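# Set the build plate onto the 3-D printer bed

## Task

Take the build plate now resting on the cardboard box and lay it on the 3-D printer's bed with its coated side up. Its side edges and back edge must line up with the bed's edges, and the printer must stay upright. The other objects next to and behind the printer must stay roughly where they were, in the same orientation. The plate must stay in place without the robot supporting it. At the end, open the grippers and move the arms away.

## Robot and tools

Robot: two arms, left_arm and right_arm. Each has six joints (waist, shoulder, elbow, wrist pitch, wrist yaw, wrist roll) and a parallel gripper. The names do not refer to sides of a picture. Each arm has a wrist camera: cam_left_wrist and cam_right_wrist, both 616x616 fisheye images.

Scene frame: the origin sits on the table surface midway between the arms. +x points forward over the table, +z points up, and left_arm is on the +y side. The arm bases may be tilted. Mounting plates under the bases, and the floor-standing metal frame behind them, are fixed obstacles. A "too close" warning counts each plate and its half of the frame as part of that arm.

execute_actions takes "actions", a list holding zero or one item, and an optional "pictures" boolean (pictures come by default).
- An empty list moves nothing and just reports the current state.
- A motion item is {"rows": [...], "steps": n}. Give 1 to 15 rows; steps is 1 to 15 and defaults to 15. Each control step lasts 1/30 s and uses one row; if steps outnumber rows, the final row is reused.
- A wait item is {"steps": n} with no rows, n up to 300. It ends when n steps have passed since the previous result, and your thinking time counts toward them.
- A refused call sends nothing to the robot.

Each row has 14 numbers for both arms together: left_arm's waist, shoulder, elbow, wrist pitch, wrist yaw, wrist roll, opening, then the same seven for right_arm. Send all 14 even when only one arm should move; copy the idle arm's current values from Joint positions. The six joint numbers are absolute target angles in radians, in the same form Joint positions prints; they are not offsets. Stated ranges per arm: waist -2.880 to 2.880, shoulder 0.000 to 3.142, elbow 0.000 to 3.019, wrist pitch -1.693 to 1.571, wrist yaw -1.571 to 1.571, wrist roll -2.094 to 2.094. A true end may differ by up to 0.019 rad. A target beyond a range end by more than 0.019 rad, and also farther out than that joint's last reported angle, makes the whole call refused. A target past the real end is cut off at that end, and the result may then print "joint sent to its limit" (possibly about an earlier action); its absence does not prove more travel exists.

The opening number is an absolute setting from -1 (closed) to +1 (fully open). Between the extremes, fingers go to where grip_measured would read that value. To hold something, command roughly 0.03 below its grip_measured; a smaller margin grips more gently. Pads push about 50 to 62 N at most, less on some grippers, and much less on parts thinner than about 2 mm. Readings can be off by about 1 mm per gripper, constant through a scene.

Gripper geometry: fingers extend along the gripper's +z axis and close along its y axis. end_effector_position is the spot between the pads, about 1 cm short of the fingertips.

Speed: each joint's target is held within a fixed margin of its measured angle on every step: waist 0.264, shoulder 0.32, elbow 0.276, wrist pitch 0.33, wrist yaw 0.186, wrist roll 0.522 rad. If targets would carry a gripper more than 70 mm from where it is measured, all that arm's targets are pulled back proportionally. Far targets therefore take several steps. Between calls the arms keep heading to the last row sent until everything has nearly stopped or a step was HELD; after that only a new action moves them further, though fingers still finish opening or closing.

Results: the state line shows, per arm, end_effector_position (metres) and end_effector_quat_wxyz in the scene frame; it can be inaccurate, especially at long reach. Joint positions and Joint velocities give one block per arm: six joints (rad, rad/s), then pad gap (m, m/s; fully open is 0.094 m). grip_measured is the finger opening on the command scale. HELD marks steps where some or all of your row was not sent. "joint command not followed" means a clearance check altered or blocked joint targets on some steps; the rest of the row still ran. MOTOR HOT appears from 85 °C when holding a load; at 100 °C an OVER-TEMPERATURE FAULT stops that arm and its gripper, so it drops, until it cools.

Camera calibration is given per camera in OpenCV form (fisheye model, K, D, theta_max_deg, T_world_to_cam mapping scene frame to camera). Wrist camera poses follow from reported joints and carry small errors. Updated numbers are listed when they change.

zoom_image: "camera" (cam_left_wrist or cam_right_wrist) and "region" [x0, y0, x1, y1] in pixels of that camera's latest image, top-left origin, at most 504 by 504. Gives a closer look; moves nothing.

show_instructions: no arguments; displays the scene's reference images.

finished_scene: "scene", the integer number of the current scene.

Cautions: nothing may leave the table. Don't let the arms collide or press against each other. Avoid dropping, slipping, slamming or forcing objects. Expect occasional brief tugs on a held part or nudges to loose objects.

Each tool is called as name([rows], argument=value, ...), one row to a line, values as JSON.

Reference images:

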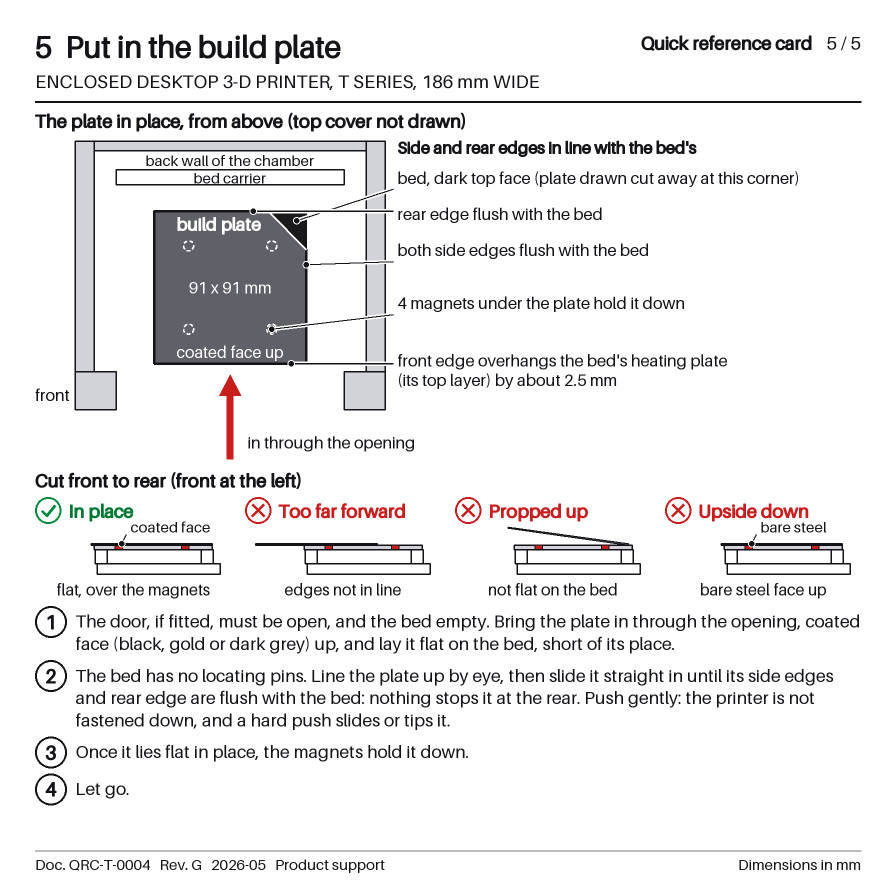

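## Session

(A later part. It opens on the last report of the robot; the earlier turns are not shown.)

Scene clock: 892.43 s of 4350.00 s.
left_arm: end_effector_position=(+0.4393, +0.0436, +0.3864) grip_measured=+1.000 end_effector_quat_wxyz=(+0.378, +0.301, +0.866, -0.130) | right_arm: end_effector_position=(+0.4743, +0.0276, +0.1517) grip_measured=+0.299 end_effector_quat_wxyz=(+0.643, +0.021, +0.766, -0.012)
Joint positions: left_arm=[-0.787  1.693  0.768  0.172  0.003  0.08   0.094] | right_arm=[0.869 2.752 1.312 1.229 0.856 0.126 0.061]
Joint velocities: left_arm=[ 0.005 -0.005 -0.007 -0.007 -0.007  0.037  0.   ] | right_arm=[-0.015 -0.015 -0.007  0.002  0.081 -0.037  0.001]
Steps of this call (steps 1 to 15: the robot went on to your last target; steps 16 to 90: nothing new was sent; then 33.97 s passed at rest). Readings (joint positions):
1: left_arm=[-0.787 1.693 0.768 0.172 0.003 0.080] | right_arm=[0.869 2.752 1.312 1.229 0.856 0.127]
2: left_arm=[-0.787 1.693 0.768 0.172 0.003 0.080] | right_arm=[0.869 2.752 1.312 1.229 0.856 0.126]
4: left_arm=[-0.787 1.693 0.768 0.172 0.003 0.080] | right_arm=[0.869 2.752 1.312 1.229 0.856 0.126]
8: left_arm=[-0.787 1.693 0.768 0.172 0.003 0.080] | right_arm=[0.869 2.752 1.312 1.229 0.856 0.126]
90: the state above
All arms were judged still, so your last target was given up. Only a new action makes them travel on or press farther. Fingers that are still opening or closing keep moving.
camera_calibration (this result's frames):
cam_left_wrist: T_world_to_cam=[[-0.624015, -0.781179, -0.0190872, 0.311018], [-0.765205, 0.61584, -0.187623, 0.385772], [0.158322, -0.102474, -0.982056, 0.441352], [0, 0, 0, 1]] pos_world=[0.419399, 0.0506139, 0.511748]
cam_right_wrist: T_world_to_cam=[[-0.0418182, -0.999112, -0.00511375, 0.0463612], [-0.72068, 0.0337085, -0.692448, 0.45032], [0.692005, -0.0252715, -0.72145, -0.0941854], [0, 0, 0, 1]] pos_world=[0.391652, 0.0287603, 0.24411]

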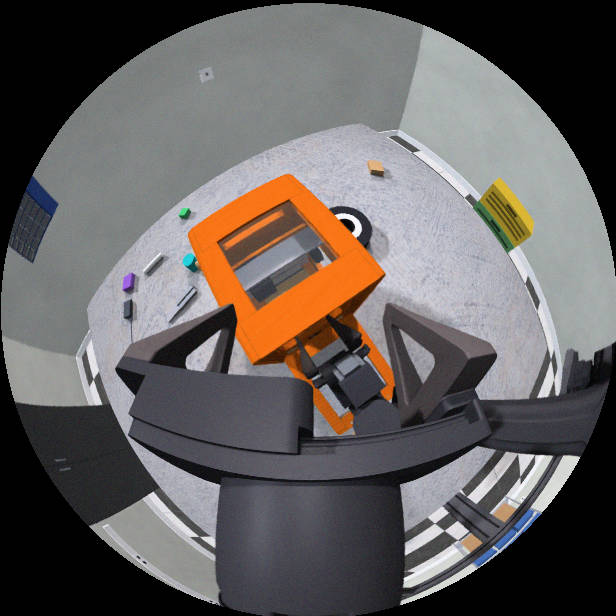

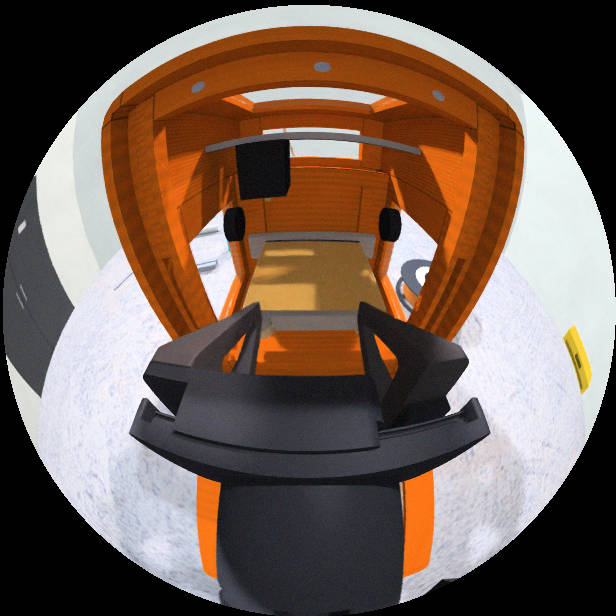

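execute_actions([
  {"rows":[[-0.795,1.685,0.77,0.172,0,0.08,1,0.8602,2.73,1.3364,1.2228,0.8526,0.114,0.3],[-0.795,1.685,0.77,0.172,0,0.08,1,0.8598,2.73,1.3368,1.2225,0.8522,0.114,0.3],[-0.795,1.685,0.77,0.172,0,0.08,1,0.8594,2.73,1.3372,1.2223,0.8518,0.114,0.3],[-0.795,1.685,0.77,0.172,0,0.08,1,0.859,2.73,1.3376,1.222,0.8514,0.114,0.3],[-0.795,1.685,0.77,0.172,0,0.08,1,0.8586,2.73,1.338,1.2218,0.851,0.114,0.3],[-0.795,1.685,0.77,0.172,0,0.08,1,0.8582,2.73,1.3384,1.2215,0.8506,0.114,0.3],[-0.795,1.685,0.77,0.172,0,0.08,1,0.8578,2.73,1.3388,1.2213,0.8502,0.114,0.3],[-0.795,1.685,0.77,0.172,0,0.08,1,0.8574,2.73,1.3392,1.221,0.8498,0.114,0.3],[-0.795,1.685,0.77,0.172,0,0.08,1,0.857,2.73,1.3396,1.2208,0.8494,0.114,0.3]],"steps":15},
], pictures=false)

execute_actions([
  {"steps":10},
])

zoom_image(camera="cam_right_wrist", region=[230, 215, 395, 330])

Scene clock: 914.80 s of 4350.00 s.
left_arm: end_effector_position=(+0.4393, +0.0436, +0.3864) grip_measured=+1.000 end_effector_quat_wxyz=(+0.378, +0.301, +0.866, -0.130) | right_arm: end_effector_position=(+0.4746, +0.0276, +0.1512) grip_measured=+0.299 end_effector_quat_wxyz=(+0.642, +0.020, +0.766, -0.012)
Joint positions: left_arm=[-0.787  1.693  0.768  0.172  0.003  0.08   0.094] | right_arm=[0.868 2.752 1.312 1.227 0.852 0.126 0.061]
Joint velocities: left_arm=[-0.005  0.005 -0.017 -0.017 -0.051 -0.022  0.   ] | right_arm=[-0.005 -0.005  0.017 -0.002 -0.051  0.007 -0.   ]
Steps of this call (steps 1 to 90: nothing new was sent; then 18.87 s passed at rest; steps 91 to 105: all 15 steps of this action). Readings (joint positions):
91: left_arm=[-0.787 1.693 0.768 0.172 0.003 0.080] | right_arm=[0.869 2.752 1.312 1.229 0.856 0.126]
92: left_arm=[-0.787 1.693 0.768 0.172 0.003 0.080] | right_arm=[0.869 2.752 1.312 1.229 0.856 0.126]
94: left_arm=[-0.787 1.693 0.768 0.172 0.003 0.080] | right_arm=[0.869 2.752 1.312 1.229 0.855 0.126]
98: left_arm=[-0.787 1.693 0.768 0.172 0.003 0.080] | right_arm=[0.869 2.752 1.312 1.228 0.853 0.126]
105: the state above

Scene clock: 915.13 s of 4350.00 s.
left_arm: end_effector_position=(+0.4393, +0.0436, +0.3864) grip_measured=+1.000 end_effector_quat_wxyz=(+0.378, +0.301, +0.866, -0.130) | right_arm: end_effector_position=(+0.4746, +0.0276, +0.1512) grip_measured=+0.299 end_effector_quat_wxyz=(+0.642, +0.020, +0.766, -0.012)
Joint positions: left_arm=[-0.787  1.693  0.768  0.172  0.003  0.08   0.094] | right_arm=[0.868 2.752 1.312 1.227 0.852 0.126 0.061]
Joint velocities: left_arm=[ 0.005 -0.005  0.022 -0.007  0.051  0.022  0.   ] | right_arm=[-0.005 -0.005  0.017  0.007  0.051  0.007 -0.001]
Steps of this call (steps 1 to 10: the robot went on to your last target). Readings (joint positions):
1: left_arm=[-0.787 1.693 0.768 0.172 0.003 0.080] | right_arm=[0.868 2.752 1.312 1.227 0.852 0.126]
2: left_arm=[-0.787 1.693 0.768 0.172 0.003 0.080] | right_arm=[0.868 2.752 1.312 1.227 0.852 0.126]
4: left_arm=[-0.787 1.693 0.768 0.172 0.003 0.080] | right_arm=[0.868 2.752 1.312 1.227 0.852 0.126]
8: left_arm=[-0.787 1.693 0.768 0.172 0.003 0.080] | right_arm=[0.868 2.752 1.312 1.227 0.852 0.126]
10: the state above
camera_calibration (this result's frames):
cam_left_wrist: T_world_to_cam=[[-0.624015, -0.781179, -0.0190872, 0.311018], [-0.765205, 0.61584, -0.187623, 0.385772], [0.158322, -0.102474, -0.982056, 0.441352], [0, 0, 0, 1]] pos_world=[0.419399, 0.0506139, 0.511748]
cam_right_wrist: T_world_to_cam=[[-0.0391366, -0.999225, -0.00429854, 0.0449899], [-0.721998, 0.0312519, -0.691189, 0.450769], [0.690788, -0.0239473, -0.722661, -0.094055], [0, 0, 0, 1]] pos_world=[0.392187, 0.0286152, 0.24379]

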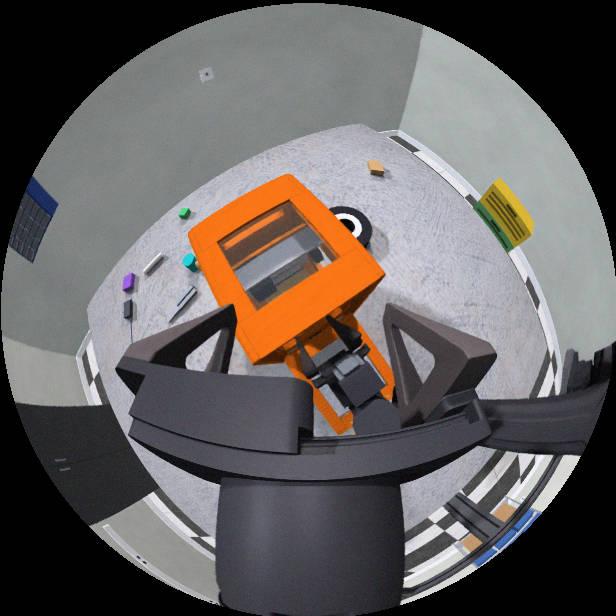

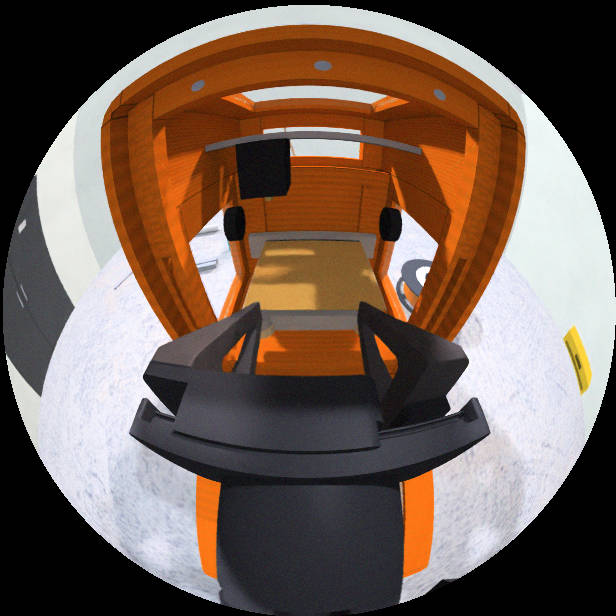

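Region (230, 215, 395, 330) of cam_right_wrist's 616x616 image, scaled by 3.055, with more detail than that image has; it fills the top 351 rows of this view, and the rest is white.

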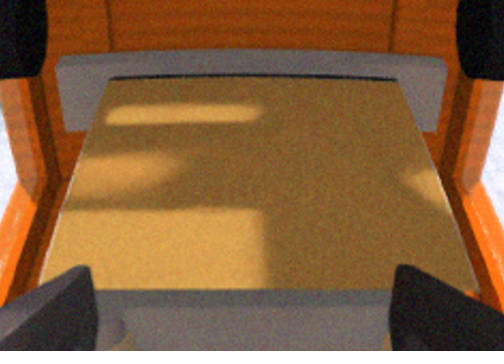

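execute_actions([
  {"rows":[[-0.795,1.685,0.77,0.172,0,0.08,1,0.8566,2.73,1.34,1.2208,0.8494,0.114,0.3],[-0.795,1.685,0.77,0.172,0,0.08,1,0.8562,2.73,1.3405,1.2208,0.8494,0.114,0.3],[-0.795,1.685,0.77,0.172,0,0.08,1,0.8558,2.73,1.341,1.2208,0.8494,0.114,0.3],[-0.795,1.685,0.77,0.172,0,0.08,1,0.8554,2.73,1.3415,1.2208,0.8494,0.114,0.3],[-0.795,1.685,0.77,0.172,0,0.08,1,0.855,2.73,1.342,1.2208,0.8494,0.114,0.3],[-0.795,1.685,0.77,0.172,0,0.08,1,0.8546,2.73,1.3425,1.2208,0.8494,0.114,0.3],[-0.795,1.685,0.77,0.172,0,0.08,1,0.8542,2.73,1.343,1.2208,0.8494,0.114,0.3]],"steps":15},
], pictures=false)

Scene clock: 926.70 s of 4350.00 s.
left_arm: end_effector_position=(+0.4393, +0.0436, +0.3864) grip_measured=+1.000 end_effector_quat_wxyz=(+0.378, +0.301, +0.866, -0.130) | right_arm: end_effector_position=(+0.4778, +0.0269, +0.1523) grip_measured=+0.299 end_effector_quat_wxyz=(+0.643, +0.023, +0.765, -0.012)
Joint positions: left_arm=[-0.787  1.693  0.768  0.172  0.003  0.08   0.094] | right_arm=[0.864 2.752 1.317 1.227 0.852 0.126 0.061]
Joint velocities: left_arm=[ 0.005 -0.005  0.012 -0.007 -0.051 -0.022  0.   ] | right_arm=[-0.015 -0.024 -0.012 -0.002 -0.007  0.007 -0.001]
Steps of this call (steps 1 to 15: the robot went on to your last target; steps 16 to 90: nothing new was sent; then 8.07 s passed at rest; steps 91 to 105: all 15 steps of this action). Readings (joint positions):
91: left_arm=[-0.787 1.693 0.768 0.172 0.003 0.080] | right_arm=[0.868 2.752 1.312 1.227 0.852 0.126]
92: left_arm=[-0.787 1.693 0.768 0.172 0.003 0.080] | right_arm=[0.868 2.752 1.312 1.227 0.852 0.126]
94: left_arm=[-0.787 1.693 0.768 0.172 0.003 0.080] | right_arm=[0.868 2.752 1.312 1.227 0.852 0.126]
98: left_arm=[-0.787 1.693 0.768 0.172 0.003 0.080] | right_arm=[0.867 2.752 1.313 1.227 0.852 0.126]
105: the state above

execute_actions([
  {"rows":[[-0.795,1.685,0.77,0.172,0,0.08,1,0.862,2.73,1.33,1.2208,0.8494,0.114,0.3]],"steps":5},
])

zoom_image(camera="cam_right_wrist", region=[230, 215, 395, 330])

zoom_image(camera="cam_left_wrist", region=[240, 230, 340, 320])

Scene clock: 935.00 s of 4350.00 s.
left_arm: end_effector_position=(+0.4393, +0.0436, +0.3864) grip_measured=+1.000 end_effector_quat_wxyz=(+0.378, +0.301, +0.866, -0.130) | right_arm: end_effector_position=(+0.4778, +0.0269, +0.1523) grip_measured=+0.299 end_effector_quat_wxyz=(+0.643, +0.023, +0.765, -0.012)
Joint positions: left_arm=[-0.787  1.693  0.768  0.172  0.003  0.08   0.094] | right_arm=[0.864 2.752 1.317 1.227 0.852 0.126 0.061]
Joint velocities: left_arm=[-0.005 -0.005  0.002 -0.002 -0.022 -0.007  0.   ] | right_arm=[-0.024 -0.005 -0.012  0.002 -0.007 -0.037 -0.001]
Steps of this call (steps 1 to 15: the robot went on to your last target; steps 16 to 90: nothing new was sent; then 5.13 s passed at rest; steps 91 to 95: all 5 steps of this action). Readings (joint positions):
91: left_arm=[-0.787 1.693 0.768 0.172 0.003 0.080] | right_arm=[0.864 2.752 1.317 1.227 0.852 0.126]
92: left_arm=[-0.787 1.693 0.768 0.172 0.003 0.080] | right_arm=[0.864 2.752 1.317 1.227 0.852 0.126]
94: left_arm=[-0.787 1.693 0.768 0.172 0.003 0.080] | right_arm=[0.864 2.752 1.317 1.227 0.852 0.126]
95: the state above
camera_calibration (this result's frames):
cam_left_wrist: T_world_to_cam=[[-0.624015, -0.781179, -0.0190872, 0.311018], [-0.765205, 0.61584, -0.187623, 0.385772], [0.158322, -0.102474, -0.982056, 0.441352], [0, 0, 0, 1]] pos_world=[0.419399, 0.0506139, 0.511748]
cam_right_wrist: T_world_to_cam=[[-0.0435942, -0.999016, -0.00816031, 0.0471739], [-0.719427, 0.0370592, -0.693578, 0.452795], [0.693198, -0.0243652, -0.720335, -0.0969187], [0, 0, 0, 1]] pos_world=[0.394994, 0.0279858, 0.24462]

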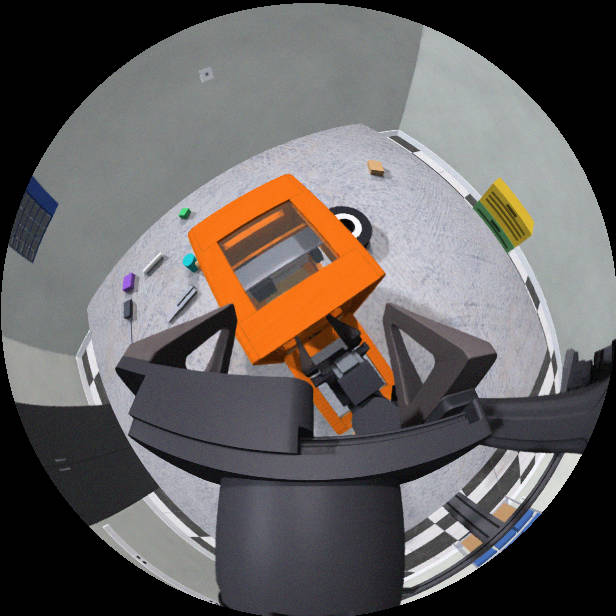

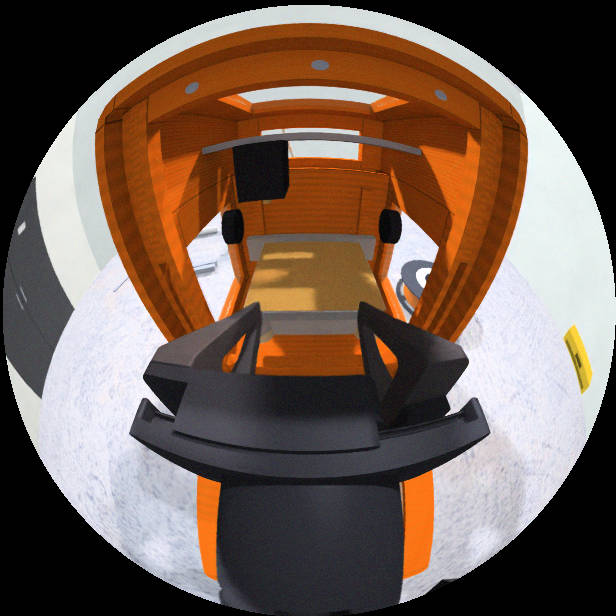

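Region (230, 215, 395, 330) of cam_right_wrist's 616x616 image, scaled by 3.055, with more detail than that image has; it fills the top 351 rows of this view, and the rest is white.

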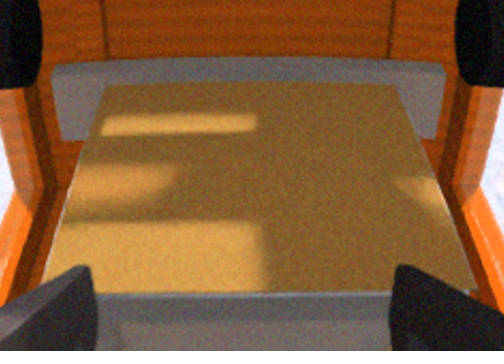

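Region (240, 230, 340, 320) of cam_left_wrist's 616x616 image, scaled by 5.040, with more detail than that image has; it fills the top 454 rows of this view, and the rest is white.

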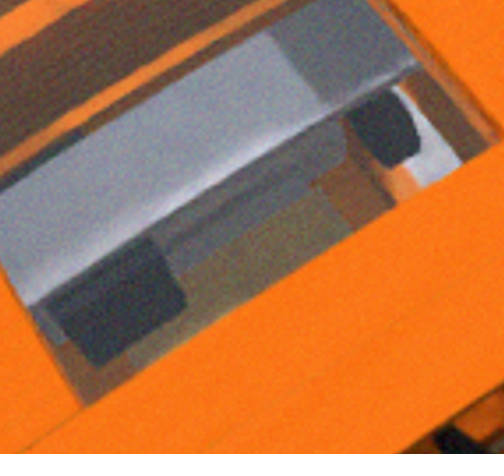

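execute_actions([
  {"rows":[[-0.79,1.685,0.77,0.172,0,0.08,1,0.872,2.73,1.31,1.235,0.855,0.114,0.3],[-0.78,1.685,0.77,0.172,0,0.08,1,0.875,2.73,1.306,1.243,0.858,0.114,0.3],[-0.77,1.685,0.77,0.172,0,0.08,1,0.879,2.73,1.302,1.248,0.862,0.114,0.3],[-0.755,1.685,0.77,0.172,0,0.08,1,0.884,2.73,1.296,1.252,0.867,0.114,0.3],[-0.735,1.685,0.77,0.172,0,0.08,1,0.89,2.73,1.289,1.257,0.873,0.114,0.3],[-0.71,1.685,0.77,0.172,0,0.08,1,0.897,2.73,1.281,1.263,0.88,0.114,0.3],[-0.68,1.685,0.77,0.172,0,0.08,1,0.905,2.73,1.272,1.269,0.888,0.114,0.3],[-0.65,1.685,0.77,0.172,0,0.08,1,0.914,2.73,1.262,1.276,0.897,0.114,0.3],[-0.62,1.685,0.77,0.172,0,0.08,1,0.923,2.73,1.252,1.283,0.906,0.114,0.3],[-0.59,1.685,0.77,0.172,0,0.08,1,0.932,2.73,1.242,1.29,0.915,0.114,0.3],[-0.56,1.685,0.77,0.172,0,0.08,1,0.941,2.73,1.232,1.297,0.924,0.114,0.3],[-0.53,1.685,0.77,0.172,0,0.08,1,0.95,2.73,1.222,1.304,0.933,0.114,0.3],[-0.5,1.685,0.77,0.172,0,0.08,1,0.959,2.73,1.212,1.311,0.942,0.114,0.3],[-0.47,1.685,0.77,0.172,0,0.08,1,0.968,2.72,1.202,1.318,0.951,0.114,0.3],[-0.44,1.685,0.77,0.172,0,0.08,1,0.977,2.71,1.192,1.325,0.96,0.114,0.3]],"steps":15},
], pictures=false)

execute_actions([
  {"rows":[[-0.41,1.685,0.77,0.172,0,0.08,1,0.986,2.705,1.18,1.33,0.969,0.114,0.3],[-0.38,1.685,0.77,0.172,0,0.08,1,0.995,2.70,1.168,1.335,0.978,0.114,0.3],[-0.35,1.685,0.77,0.172,0,0.08,1,1.004,2.695,1.156,1.34,0.987,0.114,0.3],[-0.32,1.685,0.77,0.172,0,0.08,1,1.013,2.69,1.144,1.345,0.996,0.114,0.3],[-0.29,1.685,0.77,0.172,0,0.08,1,1.022,2.685,1.132,1.35,1.005,0.114,0.3],[-0.26,1.685,0.77,0.172,0,0.08,1,1.031,2.68,1.12,1.355,1.014,0.114,0.3],[-0.23,1.685,0.77,0.172,0,0.08,1,1.04,2.675,1.108,1.36,1.023,0.114,0.3],[-0.2,1.685,0.77,0.172,0,0.08,1,1.048,2.67,1.096,1.365,1.031,0.114,0.3],[-0.17,1.685,0.77,0.172,0,0.08,1,1.055,2.665,1.085,1.37,1.038,0.114,0.3],[-0.145,1.685,0.77,0.172,0,0.08,1,1.061,2.66,1.075,1.374,1.044,0.114,0.3],[-0.125,1.685,0.77,0.172,0,0.08,1,1.066,2.657,1.067,1.377,1.049,0.114,0.3],[-0.11,1.685,0.77,0.172,0,0.08,1,1.07,2.655,1.061,1.379,1.053,0.114,0.3],[-0.1,1.685,0.77,0.172,0,0.08,1,1.072,2.655,1.058,1.38,1.055,0.114,0.3]],"steps":15},
], pictures=false)

execute_actions([
  {"steps":10},
])

zoom_image(camera="cam_right_wrist", region=[240, 170, 380, 290])

Scene clock: 971.57 s of 4350.00 s.
left_arm: end_effector_position=(+0.5099, +0.1830, +0.3778) grip_measured=+1.000 end_effector_quat_wxyz=(+0.386, +0.174, +0.903, -0.073) | right_arm: end_effector_position=(+0.4187, +0.0229, +0.1470) grip_measured=+0.299 end_effector_quat_wxyz=(+0.640, +0.011, +0.768, -0.031)
Joint positions: left_arm=[-0.499  1.693  0.768  0.172  0.003  0.08   0.094] | right_arm=[0.949 2.752 1.214 1.292 0.949 0.126 0.061]
Joint velocities: left_arm=[ 1.04   0.005 -0.002 -0.017  0.007  0.051  0.   ] | right_arm=[ 0.347  0.005 -0.3    0.198  0.242 -0.037 -0.001]
Steps of this call (steps 1 to 15: the robot went on to your last target; steps 16 to 90: nothing new was sent; then 33.07 s passed at rest; steps 91 to 105: all 15 steps of this action). Readings (joint positions):
91: left_arm=[-0.787 1.693 0.768 0.172 0.003 0.080] | right_arm=[0.864 2.752 1.317 1.227 0.852 0.126]
92: left_arm=[-0.787 1.693 0.768 0.172 0.003 0.080] | right_arm=[0.864 2.752 1.316 1.227 0.853 0.126]
94: left_arm=[-0.786 1.693 0.768 0.172 0.003 0.080] | right_arm=[0.865 2.752 1.313 1.229 0.860 0.126]
98: left_arm=[-0.740 1.693 0.768 0.172 0.003 0.080] | right_arm=[0.878 2.752 1.286 1.246 0.887 0.126]
105: the state above

Scene clock: 972.07 s of 4350.00 s.
left_arm: end_effector_position=(+0.5363, +0.4007, +0.3667) grip_measured=+1.000 end_effector_quat_wxyz=(+0.383, -0.010, +0.924, +0.011) | right_arm: end_effector_position=(+0.3529, +0.0239, +0.1740) grip_measured=+0.299 end_effector_quat_wxyz=(+0.645, -0.005, +0.763, -0.036)
Joint positions: left_arm=[-0.094  1.693  0.768  0.172  0.     0.08   0.094] | right_arm=[1.067 2.689 1.064 1.361 1.051 0.126 0.061]
Joint velocities: left_arm=[ 0.308 -0.005  0.002 -0.022 -0.007  0.007  0.   ] | right_arm=[ 0.054 -0.063 -0.037  0.032  0.022 -0.051 -0.001]
Steps of this call (steps 1 to 15: all 15 steps of this action). Readings (joint positions):
1: left_arm=[-0.464 1.693 0.768 0.172 0.003 0.080] | right_arm=[0.961 2.751 1.204 1.298 0.958 0.126]
2: left_arm=[-0.432 1.693 0.768 0.172 0.003 0.080] | right_arm=[0.973 2.750 1.193 1.305 0.967 0.126]
4: left_arm=[-0.372 1.693 0.768 0.172 0.003 0.080] | right_arm=[0.994 2.744 1.169 1.315 0.985 0.126]
8: left_arm=[-0.261 1.693 0.768 0.172 0.003 0.080] | right_arm=[1.028 2.724 1.120 1.335 1.021 0.126]
15: the state above

Scene clock: 972.40 s of 4350.00 s.
left_arm: end_effector_position=(+0.5360, +0.4038, +0.3666) grip_measured=+1.000 end_effector_quat_wxyz=(+0.382, -0.012, +0.924, +0.012) | right_arm: end_effector_position=(+0.3522, +0.0250, +0.1748) grip_measured=+0.299 end_effector_quat_wxyz=(+0.645, -0.005, +0.763, -0.034)
Joint positions: left_arm=[-0.088  1.693  0.768  0.172  0.     0.08   0.094] | right_arm=[1.07  2.688 1.064 1.363 1.052 0.126 0.061]
Joint velocities: left_arm=[ 0.005 -0.015 -0.002 -0.012  0.051  0.022  0.   ] | right_arm=[ 0.005  0.005  0.012 -0.012 -0.037 -0.007 -0.   ]
Steps of this call (steps 1 to 10: the robot went on to your last target). Readings (joint positions):
1: left_arm=[-0.087 1.693 0.768 0.172 0.000 0.080] | right_arm=[1.069 2.688 1.064 1.362 1.051 0.126]
2: left_arm=[-0.085 1.693 0.768 0.172 0.000 0.080] | right_arm=[1.070 2.688 1.064 1.363 1.051 0.126]
4: left_arm=[-0.087 1.693 0.768 0.172 0.000 0.080] | right_arm=[1.070 2.688 1.064 1.363 1.051 0.126]
8: left_arm=[-0.088 1.693 0.768 0.172 0.000 0.080] | right_arm=[1.070 2.688 1.064 1.363 1.052 0.126]
10: the state above
camera_calibration (this result's frames):
cam_left_wrist: T_world_to_cam=[[0.0249682, -0.99926, -0.0292496, 0.396327], [-0.988339, -0.0202779, -0.150913, 0.597212], [0.150208, 0.0326765, -0.988114, 0.395448], [0, 0, 0, 1]] pos_world=[0.520953, 0.395222, 0.492467]
cam_right_wrist: T_world_to_cam=[[-0.0299251, -0.997597, 0.0624948, 0.0227205], [-0.716691, -0.0221676, -0.697039, 0.379195], [0.696749, -0.0656484, -0.714305, 0.0049692], [0, 0, 0, 1]] pos_world=[0.268983, 0.031398, 0.266443]

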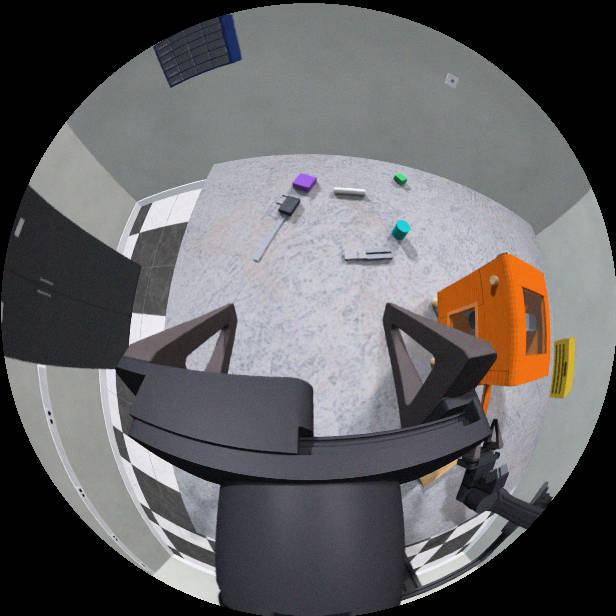

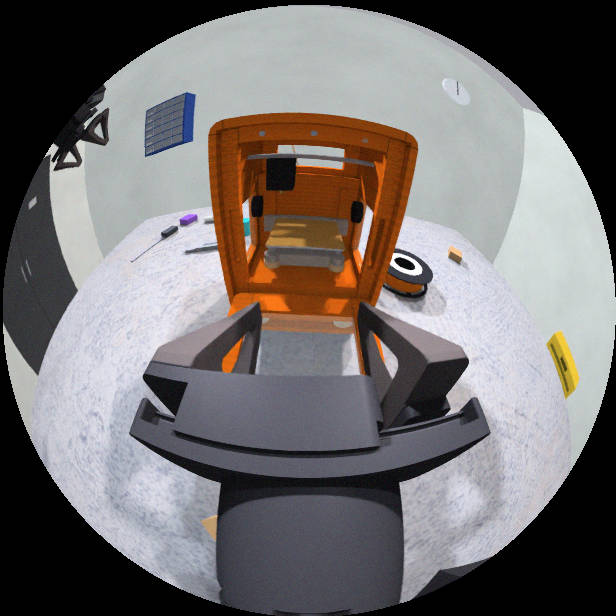

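Region (240, 170, 380, 290) of cam_right_wrist's 616x616 image, scaled by 3.600, with more detail than that image has; it fills the top 432 rows of this view, and the rest is white.

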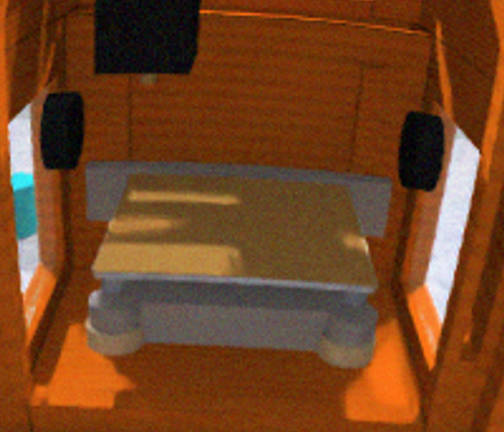

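execute_actions([
  {"rows":[[-0.1,1.685,0.77,0.172,0,0.08,1,1.07,2.645,1.05,1.38,1.055,0.114,0.3],[-0.1,1.685,0.77,0.172,0,0.08,1,1.065,2.63,1.03,1.38,1.055,0.114,0.3],[-0.1,1.685,0.77,0.172,0,0.08,1,1.055,2.61,1.0,1.38,1.055,0.114,0.3],[-0.1,1.685,0.77,0.172,0,0.08,1,1.04,2.585,0.965,1.38,1.055,0.114,0.3],[-0.1,1.685,0.77,0.172,0,0.08,1,1.02,2.555,0.925,1.38,1.055,0.114,0.3],[-0.1,1.685,0.77,0.172,0,0.08,1,0.995,2.525,0.885,1.38,1.055,0.114,0.3],[-0.1,1.685,0.77,0.172,0,0.08,1,0.965,2.495,0.845,1.38,1.055,0.114,0.3],[-0.1,1.685,0.77,0.172,0,0.08,1,0.93,2.465,0.805,1.38,1.055,0.114,0.3],[-0.1,1.685,0.77,0.172,0,0.08,1,0.895,2.435,0.765,1.38,1.055,0.114,0.3],[-0.1,1.685,0.77,0.172,0,0.08,1,0.86,2.405,0.73,1.38,1.055,0.114,0.3],[-0.1,1.685,0.77,0.172,0,0.08,1,0.825,2.38,0.70,1.38,1.055,0.114,0.3],[-0.1,1.685,0.77,0.172,0,0.08,1,0.79,2.36,0.675,1.38,1.055,0.114,0.3],[-0.1,1.685,0.77,0.172,0,0.08,1,0.76,2.345,0.655,1.38,1.055,0.114,0.3],[-0.1,1.685,0.77,0.172,0,0.08,1,0.735,2.335,0.645,1.38,1.055,0.114,0.3],[-0.1,1.685,0.77,0.172,0,0.08,1,0.72,2.33,0.64,1.38,1.055,0.114,0.3]],"steps":15},
], pictures=false)

execute_actions([
  {"steps":12},
])

Scene clock: 1000.47 s of 4350.00 s.
left_arm: end_effector_position=(+0.5360, +0.4038, +0.3666) grip_measured=+1.000 end_effector_quat_wxyz=(+0.382, -0.012, +0.924, +0.012) | right_arm: end_effector_position=(+0.3840, -0.1730, +0.2686) grip_measured=+0.299 end_effector_quat_wxyz=(+0.609, +0.088, +0.772, -0.156)
Joint positions: left_arm=[-0.088  1.693  0.768  0.172  0.     0.08   0.094] | right_arm=[0.763 2.366 0.669 1.365 1.053 0.125 0.061]
Joint velocities: left_arm=[ 0.015  0.005 -0.012  0.007 -0.051  0.007  0.   ] | right_arm=[-1.197 -0.62  -0.491  0.037 -0.022  0.051  0.   ]
Steps of this call (steps 1 to 15: the robot went on to your last target; steps 16 to 90: nothing new was sent; then 24.57 s passed at rest; steps 91 to 105: all 15 steps of this action). Readings (joint positions):
91: left_arm=[-0.088 1.693 0.768 0.172 0.000 0.080] | right_arm=[1.070 2.688 1.063 1.363 1.052 0.126]
92: left_arm=[-0.088 1.693 0.768 0.172 0.000 0.080] | right_arm=[1.070 2.686 1.059 1.363 1.052 0.126]
94: left_arm=[-0.088 1.693 0.768 0.172 0.000 0.080] | right_arm=[1.068 2.669 1.027 1.363 1.052 0.125]
98: left_arm=[-0.088 1.693 0.768 0.172 0.000 0.080] | right_arm=[1.024 2.572 0.880 1.363 1.051 0.125]
105: the state above

Scene clock: 1000.87 s of 4350.00 s.
left_arm: end_effector_position=(+0.5360, +0.4038, +0.3666) grip_measured=+1.000 end_effector_quat_wxyz=(+0.382, -0.012, +0.924, +0.012) | right_arm: end_effector_position=(+0.3890, -0.1966, +0.2789) grip_measured=+0.299 end_effector_quat_wxyz=(+0.608, +0.109, +0.768, -0.170)
Joint positions: left_arm=[-0.088  1.693  0.768  0.172  0.     0.08   0.094] | right_arm=[0.716 2.335 0.645 1.369 1.057 0.125 0.061]
Joint velocities: left_arm=[ 0.005 -0.015 -0.007 -0.012 -0.022 -0.037  0.   ] | right_arm=[-0.005  0.005  0.002 -0.017  0.037  0.037 -0.001]
Steps of this call (steps 1 to 12: the robot went on to your last target). Readings (joint positions):
1: left_arm=[-0.088 1.693 0.768 0.172 0.000 0.080] | right_arm=[0.727 2.349 0.655 1.367 1.055 0.125]
2: left_arm=[-0.088 1.693 0.768 0.172 0.000 0.080] | right_arm=[0.701 2.339 0.648 1.368 1.056 0.125]
4: left_arm=[-0.088 1.693 0.768 0.172 0.000 0.080] | right_arm=[0.682 2.335 0.645 1.369 1.057 0.125]
8: left_arm=[-0.088 1.693 0.768 0.172 0.000 0.080] | right_arm=[0.703 2.335 0.645 1.369 1.057 0.125]
12: the state above
camera_calibration (this result's frames):
cam_left_wrist: T_world_to_cam=[[0.0249682, -0.99926, -0.0292496, 0.396327], [-0.988339, -0.0202779, -0.150913, 0.597212], [0.150208, 0.0326765, -0.988114, 0.395448], [0, 0, 0, 1]] pos_world=[0.520953, 0.395222, 0.492467]
cam_right_wrist: T_world_to_cam=[[-0.367804, -0.920699, 0.13051, -0.0761613], [-0.723438, 0.195128, -0.662241, 0.508937], [0.584259, -0.337991, -0.737837, 0.0359075], [0, 0, 0, 1]] pos_world=[0.319192, -0.157293, 0.373473]

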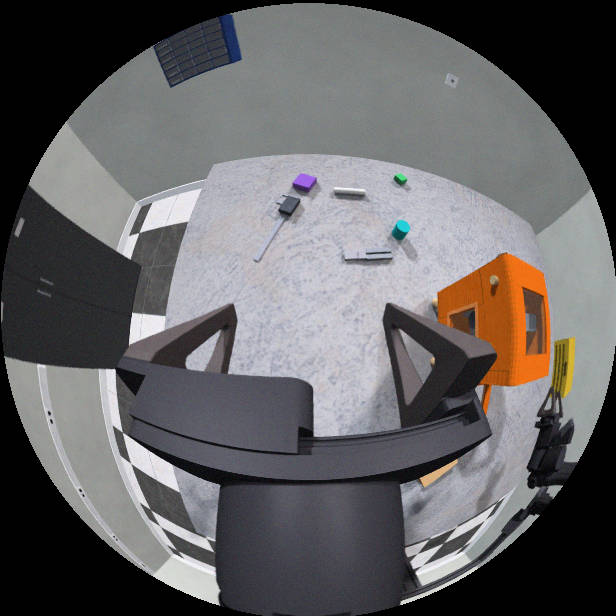

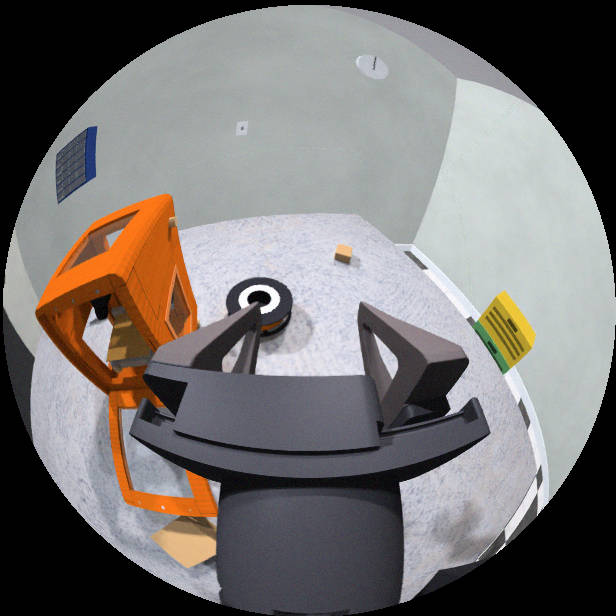

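finished_scene(scene=1)

The scene is finished: the task was done.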